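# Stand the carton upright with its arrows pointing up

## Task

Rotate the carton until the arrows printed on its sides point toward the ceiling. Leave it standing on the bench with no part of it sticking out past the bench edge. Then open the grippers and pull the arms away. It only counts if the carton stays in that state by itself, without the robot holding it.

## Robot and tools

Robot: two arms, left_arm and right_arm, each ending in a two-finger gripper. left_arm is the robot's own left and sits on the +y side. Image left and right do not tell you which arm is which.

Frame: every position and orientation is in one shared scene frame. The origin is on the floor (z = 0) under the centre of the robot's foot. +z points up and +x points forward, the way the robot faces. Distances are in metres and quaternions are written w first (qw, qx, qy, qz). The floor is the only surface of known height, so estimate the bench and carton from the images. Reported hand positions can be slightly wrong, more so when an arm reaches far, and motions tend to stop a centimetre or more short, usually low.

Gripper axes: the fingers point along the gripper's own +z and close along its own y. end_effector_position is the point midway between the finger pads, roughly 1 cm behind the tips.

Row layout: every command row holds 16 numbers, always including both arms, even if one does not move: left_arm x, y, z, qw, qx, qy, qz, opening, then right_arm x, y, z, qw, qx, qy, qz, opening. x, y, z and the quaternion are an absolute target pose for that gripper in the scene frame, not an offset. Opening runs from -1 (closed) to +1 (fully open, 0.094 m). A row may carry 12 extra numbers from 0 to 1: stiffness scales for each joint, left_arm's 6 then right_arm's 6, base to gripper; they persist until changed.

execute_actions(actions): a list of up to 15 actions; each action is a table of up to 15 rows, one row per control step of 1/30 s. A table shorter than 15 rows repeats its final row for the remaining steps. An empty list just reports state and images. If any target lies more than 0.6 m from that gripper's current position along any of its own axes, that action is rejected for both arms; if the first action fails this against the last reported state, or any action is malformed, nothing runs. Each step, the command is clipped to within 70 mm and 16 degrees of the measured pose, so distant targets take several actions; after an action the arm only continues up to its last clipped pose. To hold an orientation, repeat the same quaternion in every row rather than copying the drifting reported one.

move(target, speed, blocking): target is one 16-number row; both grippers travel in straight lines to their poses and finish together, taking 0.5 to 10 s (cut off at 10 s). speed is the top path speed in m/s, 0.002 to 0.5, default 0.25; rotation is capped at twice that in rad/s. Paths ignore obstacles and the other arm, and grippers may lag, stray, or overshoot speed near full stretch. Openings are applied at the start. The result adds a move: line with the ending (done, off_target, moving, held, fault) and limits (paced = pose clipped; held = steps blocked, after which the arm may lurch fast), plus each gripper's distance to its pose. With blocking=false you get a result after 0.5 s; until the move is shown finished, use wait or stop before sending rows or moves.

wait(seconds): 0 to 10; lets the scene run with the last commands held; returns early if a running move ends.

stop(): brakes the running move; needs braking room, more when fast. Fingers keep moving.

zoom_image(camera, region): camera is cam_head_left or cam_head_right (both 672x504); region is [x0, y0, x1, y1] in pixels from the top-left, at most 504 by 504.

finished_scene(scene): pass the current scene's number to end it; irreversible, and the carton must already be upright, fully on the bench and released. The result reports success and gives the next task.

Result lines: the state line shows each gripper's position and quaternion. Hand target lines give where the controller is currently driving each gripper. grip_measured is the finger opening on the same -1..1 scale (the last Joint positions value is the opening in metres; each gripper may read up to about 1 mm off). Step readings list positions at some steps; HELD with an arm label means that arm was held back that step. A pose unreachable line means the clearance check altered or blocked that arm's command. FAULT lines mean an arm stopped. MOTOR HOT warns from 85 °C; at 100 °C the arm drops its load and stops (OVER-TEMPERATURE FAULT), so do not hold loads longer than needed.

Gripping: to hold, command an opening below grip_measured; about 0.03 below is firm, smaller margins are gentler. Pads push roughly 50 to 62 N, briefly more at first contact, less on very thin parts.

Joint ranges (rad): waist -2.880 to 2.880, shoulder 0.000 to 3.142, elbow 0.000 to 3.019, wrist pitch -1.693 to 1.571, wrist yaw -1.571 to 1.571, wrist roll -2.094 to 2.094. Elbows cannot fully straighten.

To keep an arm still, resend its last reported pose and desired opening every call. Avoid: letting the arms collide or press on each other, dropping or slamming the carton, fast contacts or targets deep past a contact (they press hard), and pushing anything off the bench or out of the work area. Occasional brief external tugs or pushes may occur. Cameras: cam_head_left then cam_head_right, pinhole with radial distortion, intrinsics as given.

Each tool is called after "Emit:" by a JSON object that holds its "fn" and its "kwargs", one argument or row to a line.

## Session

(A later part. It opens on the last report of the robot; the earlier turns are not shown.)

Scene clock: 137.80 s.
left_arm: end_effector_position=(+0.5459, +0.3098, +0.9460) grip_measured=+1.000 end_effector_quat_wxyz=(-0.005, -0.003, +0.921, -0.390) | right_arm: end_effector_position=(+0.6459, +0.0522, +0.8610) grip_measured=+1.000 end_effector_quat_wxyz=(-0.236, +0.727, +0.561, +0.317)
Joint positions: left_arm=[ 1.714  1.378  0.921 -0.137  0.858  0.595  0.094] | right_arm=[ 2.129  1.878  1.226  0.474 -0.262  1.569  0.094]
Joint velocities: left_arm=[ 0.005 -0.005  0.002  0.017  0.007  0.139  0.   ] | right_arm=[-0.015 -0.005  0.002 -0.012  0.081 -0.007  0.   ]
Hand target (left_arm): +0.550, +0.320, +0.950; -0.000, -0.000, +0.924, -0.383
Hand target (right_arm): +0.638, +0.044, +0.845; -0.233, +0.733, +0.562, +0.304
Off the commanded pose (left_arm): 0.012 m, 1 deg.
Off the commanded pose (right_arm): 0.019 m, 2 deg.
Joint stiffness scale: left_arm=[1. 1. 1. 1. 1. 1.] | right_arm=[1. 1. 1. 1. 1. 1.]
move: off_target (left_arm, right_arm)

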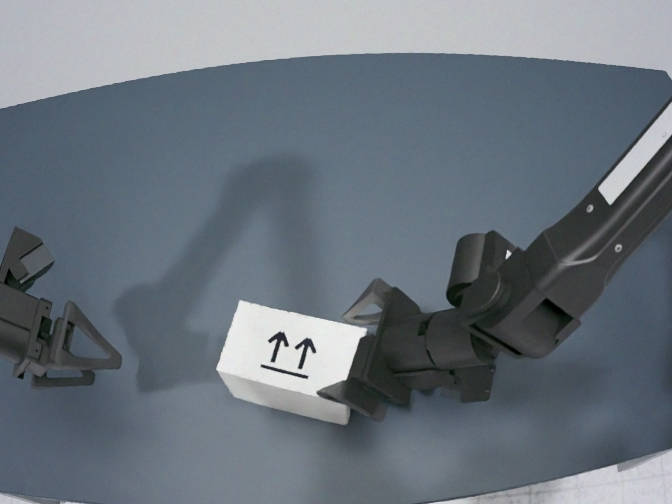

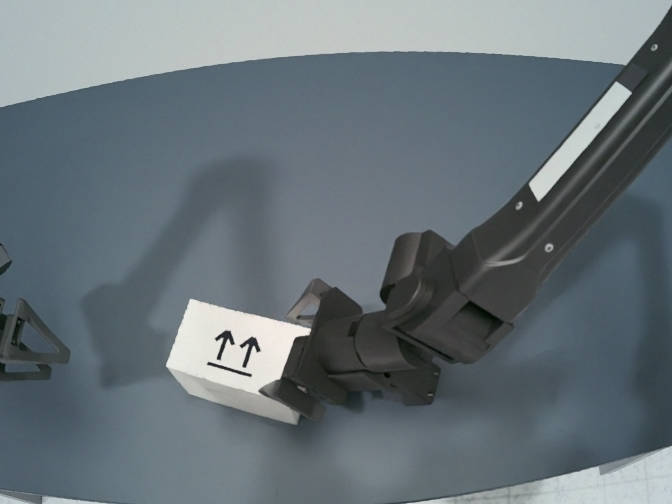

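Emit:
{"fn": "move", "kwargs": {
  "target": [0.55,0.32,0.95,0,0,0.924,-0.383,1,0.59,0.055,0.84,-0.233,0.733,0.562,0.304,1],
  "speed": 0.03
}}

Scene clock: 142.93 s.
left_arm: end_effector_position=(+0.5459, +0.3098, +0.9460) grip_measured=+1.000 end_effector_quat_wxyz=(-0.005, -0.003, +0.921, -0.390) | right_arm: end_effector_position=(+0.6259, +0.0606, +0.8586) grip_measured=+1.000 end_effector_quat_wxyz=(-0.226, +0.728, +0.556, +0.331)
Joint positions: left_arm=[ 1.714  1.378  0.921 -0.137  0.858  0.595  0.094] | right_arm=[ 2.128  1.926  1.203  0.58  -0.275  1.573  0.094]
Joint velocities: left_arm=[-0.005 -0.005 -0.017  0.012 -0.081 -0.007  0.   ] | right_arm=[-0.024 -0.015  0.007  0.017 -0.066 -0.022  0.   ]
Hand target (left_arm): +0.550, +0.320, +0.950; -0.000, -0.000, +0.924, -0.383
Hand target (right_arm): +0.590, +0.055, +0.841; -0.233, +0.733, +0.562, +0.304
Off the commanded pose (left_arm): 0.012 m, 1 deg.
Off the commanded pose (right_arm): 0.041 m, 3 deg.
Joint stiffness scale: left_arm=[1. 1. 1. 1. 1. 1.] | right_arm=[1. 1. 1. 1. 1. 1.]
move: off_target (left_arm, right_arm)

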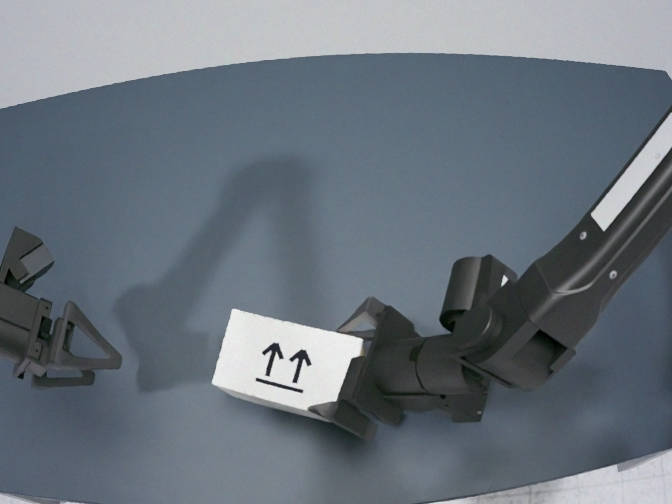

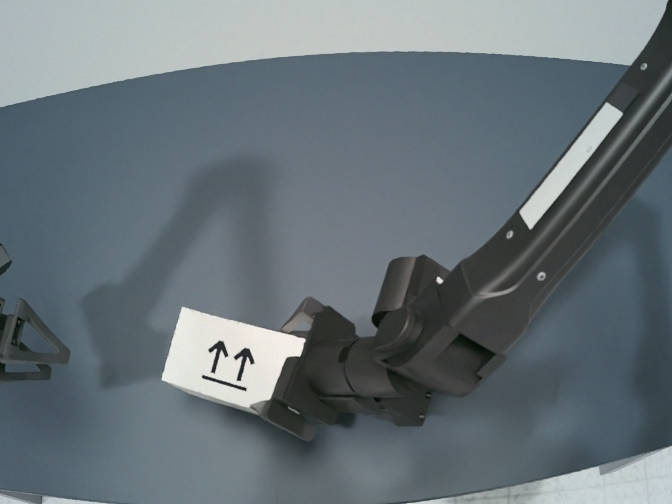

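Emit:
{"fn": "move", "kwargs": {
  "target": [0.55,0.32,0.95,0,0,0.924,-0.383,1,0.555,0.066,0.855,-0.002,0.628,0.628,0.459,1],
  "speed": 0.04
}}

Scene clock: 153.53 s.
left_arm: end_effector_position=(+0.5459, +0.3098, +0.9460) grip_measured=+1.000 end_effector_quat_wxyz=(-0.005, -0.003, +0.921, -0.390) | right_arm: end_effector_position=(+0.5480, +0.0749, +0.8587) grip_measured=+1.000 end_effector_quat_wxyz=(-0.017, +0.630, +0.627, +0.457)
Joint positions: left_arm=[ 1.714  1.378  0.921 -0.137  0.858  0.595  0.094] | right_arm=[ 2.108  2.251  1.166  1.314 -0.332  1.269  0.094]
Joint velocities: left_arm=[-0.005  0.005 -0.017  0.002  0.007  0.066  0.   ] | right_arm=[-0.015 -0.015 -0.002 -0.002 -0.037 -0.007  0.   ]
Hand target (left_arm): +0.550, +0.320, +0.950; -0.000, -0.000, +0.924, -0.383
Hand target (right_arm): +0.553, +0.067, +0.854; -0.001, +0.626, +0.631, +0.458
Off the commanded pose (left_arm): 0.012 m, 1 deg.
Off the commanded pose (right_arm): 0.012 m, 2 deg.
Joint stiffness scale: left_arm=[1. 1. 1. 1. 1. 1.] | right_arm=[1. 1. 1. 1. 1. 1.]
move: off_target (left_arm, right_arm)

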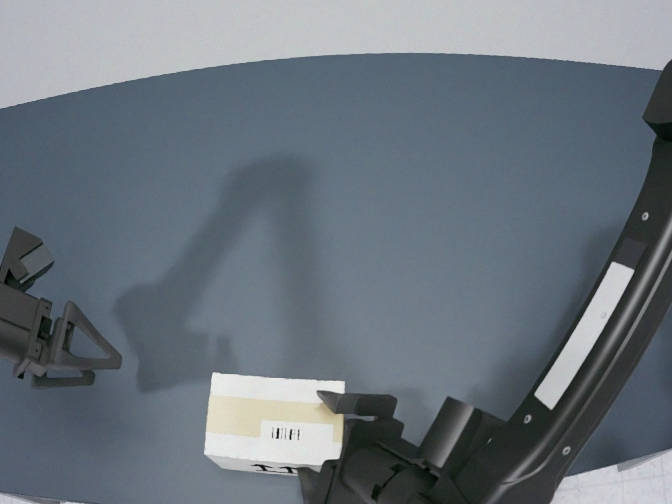

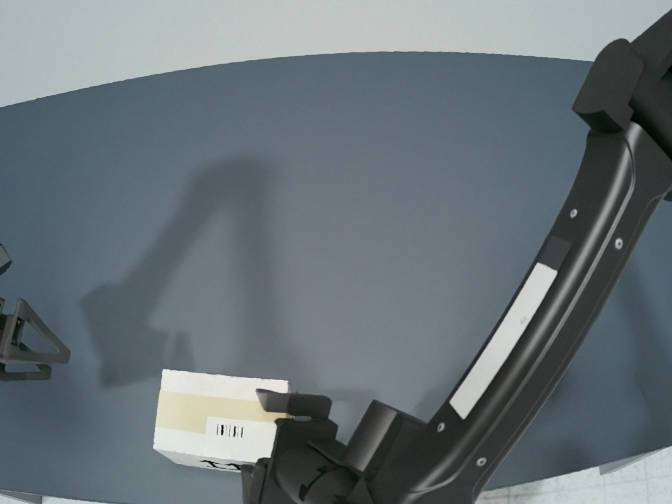

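It tipped over. Withdraw and check the edge.

Emit:
{"fn": "move", "kwargs": {
  "target": [0.55,0.32,0.95,0,0,0.924,-0.383,1,0.52,0.0,0.89,-0.002,0.628,0.628,0.459,1],
  "speed": 0.1
}}

Emit:
{"fn": "move", "kwargs": {
  "target": [0.55,0.32,0.95,0,0,0.924,-0.383,1,0.55,-0.17,0.95,-0.271,0.653,0.653,0.271,1]
}}

Scene clock: 158.73 s.
left_arm: end_effector_position=(+0.5459, +0.3098, +0.9460) grip_measured=+1.000 end_effector_quat_wxyz=(-0.005, -0.003, +0.921, -0.390) | right_arm: end_effector_position=(+0.5268, +0.0071, +0.8826) grip_measured=+1.000 end_effector_quat_wxyz=(+0.006, +0.621, +0.632, +0.464)
Joint positions: left_arm=[ 1.714  1.378  0.921 -0.137  0.858  0.595  0.094] | right_arm=[ 2.012  2.196  1.003  1.468 -0.423  1.271  0.094]
Joint velocities: left_arm=[-0.015 -0.015 -0.012 -0.007 -0.007 -0.081  0.   ] | right_arm=[ 0.005 -0.015  0.002  0.012  0.022 -0.037  0.   ]
Hand target (left_arm): +0.550, +0.320, +0.950; -0.000, -0.000, +0.924, -0.383
Hand target (right_arm): +0.518, +0.001, +0.890; -0.002, +0.627, +0.629, +0.459
Off the commanded pose (left_arm): 0.012 m, 1 deg.
Off the commanded pose (right_arm): 0.012 m, 1 deg.
Joint stiffness scale: left_arm=[1. 1. 1. 1. 1. 1.] | right_arm=[1. 1. 1. 1. 1. 1.]
move: off_target (left_arm, right_arm)

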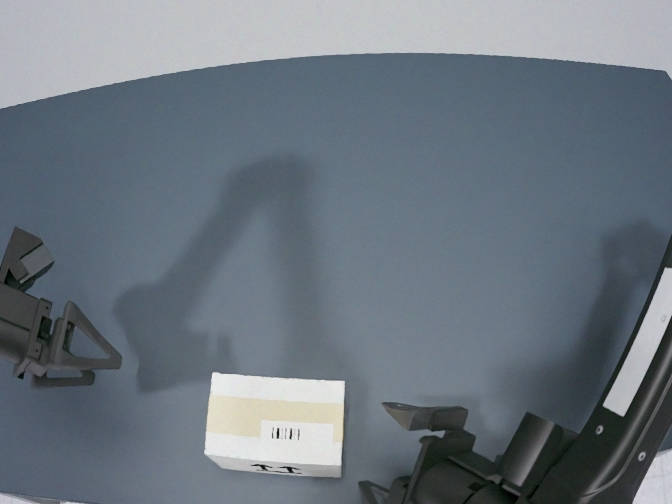

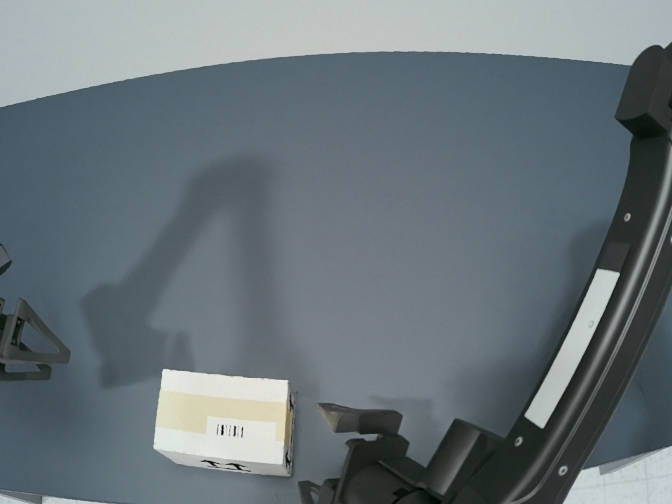

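Scene clock: 160.57 s.
left_arm: end_effector_position=(+0.5459, +0.3098, +0.9460) grip_measured=+1.000 end_effector_quat_wxyz=(-0.005, -0.003, +0.921, -0.390) | right_arm: end_effector_position=(+0.5524, -0.1711, +0.9543) grip_measured=+1.000 end_effector_quat_wxyz=(-0.269, +0.658, +0.648, +0.273)
Joint positions: left_arm=[ 1.714  1.378  0.921 -0.137  0.858  0.595  0.094] | right_arm=[ 1.754  1.408  0.786  0.196 -0.564  1.205  0.094]
Joint velocities: left_arm=[-0.005  0.005  0.002 -0.002 -0.022  0.037  0.   ] | right_arm=[ 0.005  0.005 -0.002 -0.007 -0.022 -0.051  0.   ]
Hand target (left_arm): +0.550, +0.320, +0.950; -0.000, -0.000, +0.924, -0.383
Hand target (right_arm): +0.551, -0.171, +0.953; -0.271, +0.653, +0.652, +0.272
Off the commanded pose (left_arm): 0.012 m, 1 deg.
Off the commanded pose (right_arm): 0.005 m, 1 deg.
Joint stiffness scale: left_arm=[1. 1. 1. 1. 1. 1.] | right_arm=[1. 1. 1. 1. 1. 1.]
move: off_target (left_arm)

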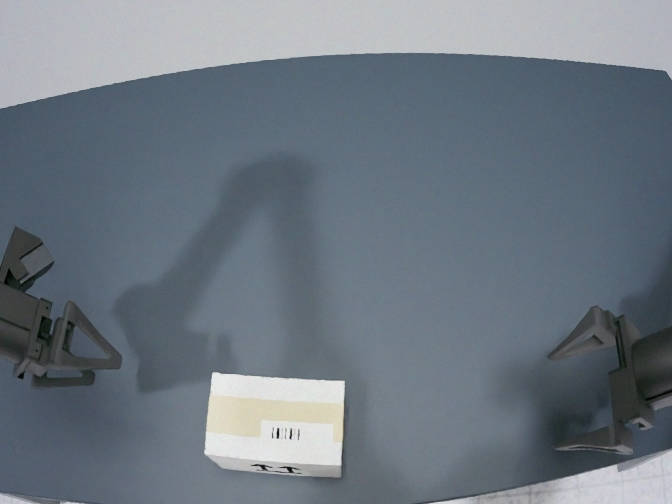

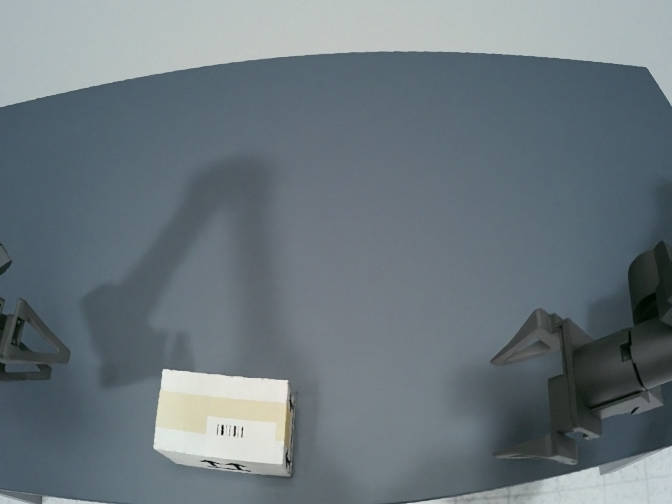

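Emit:
{"fn": "finished_scene", "kwargs": {
  "scene": 1
}}

The scene is finished: the task was done.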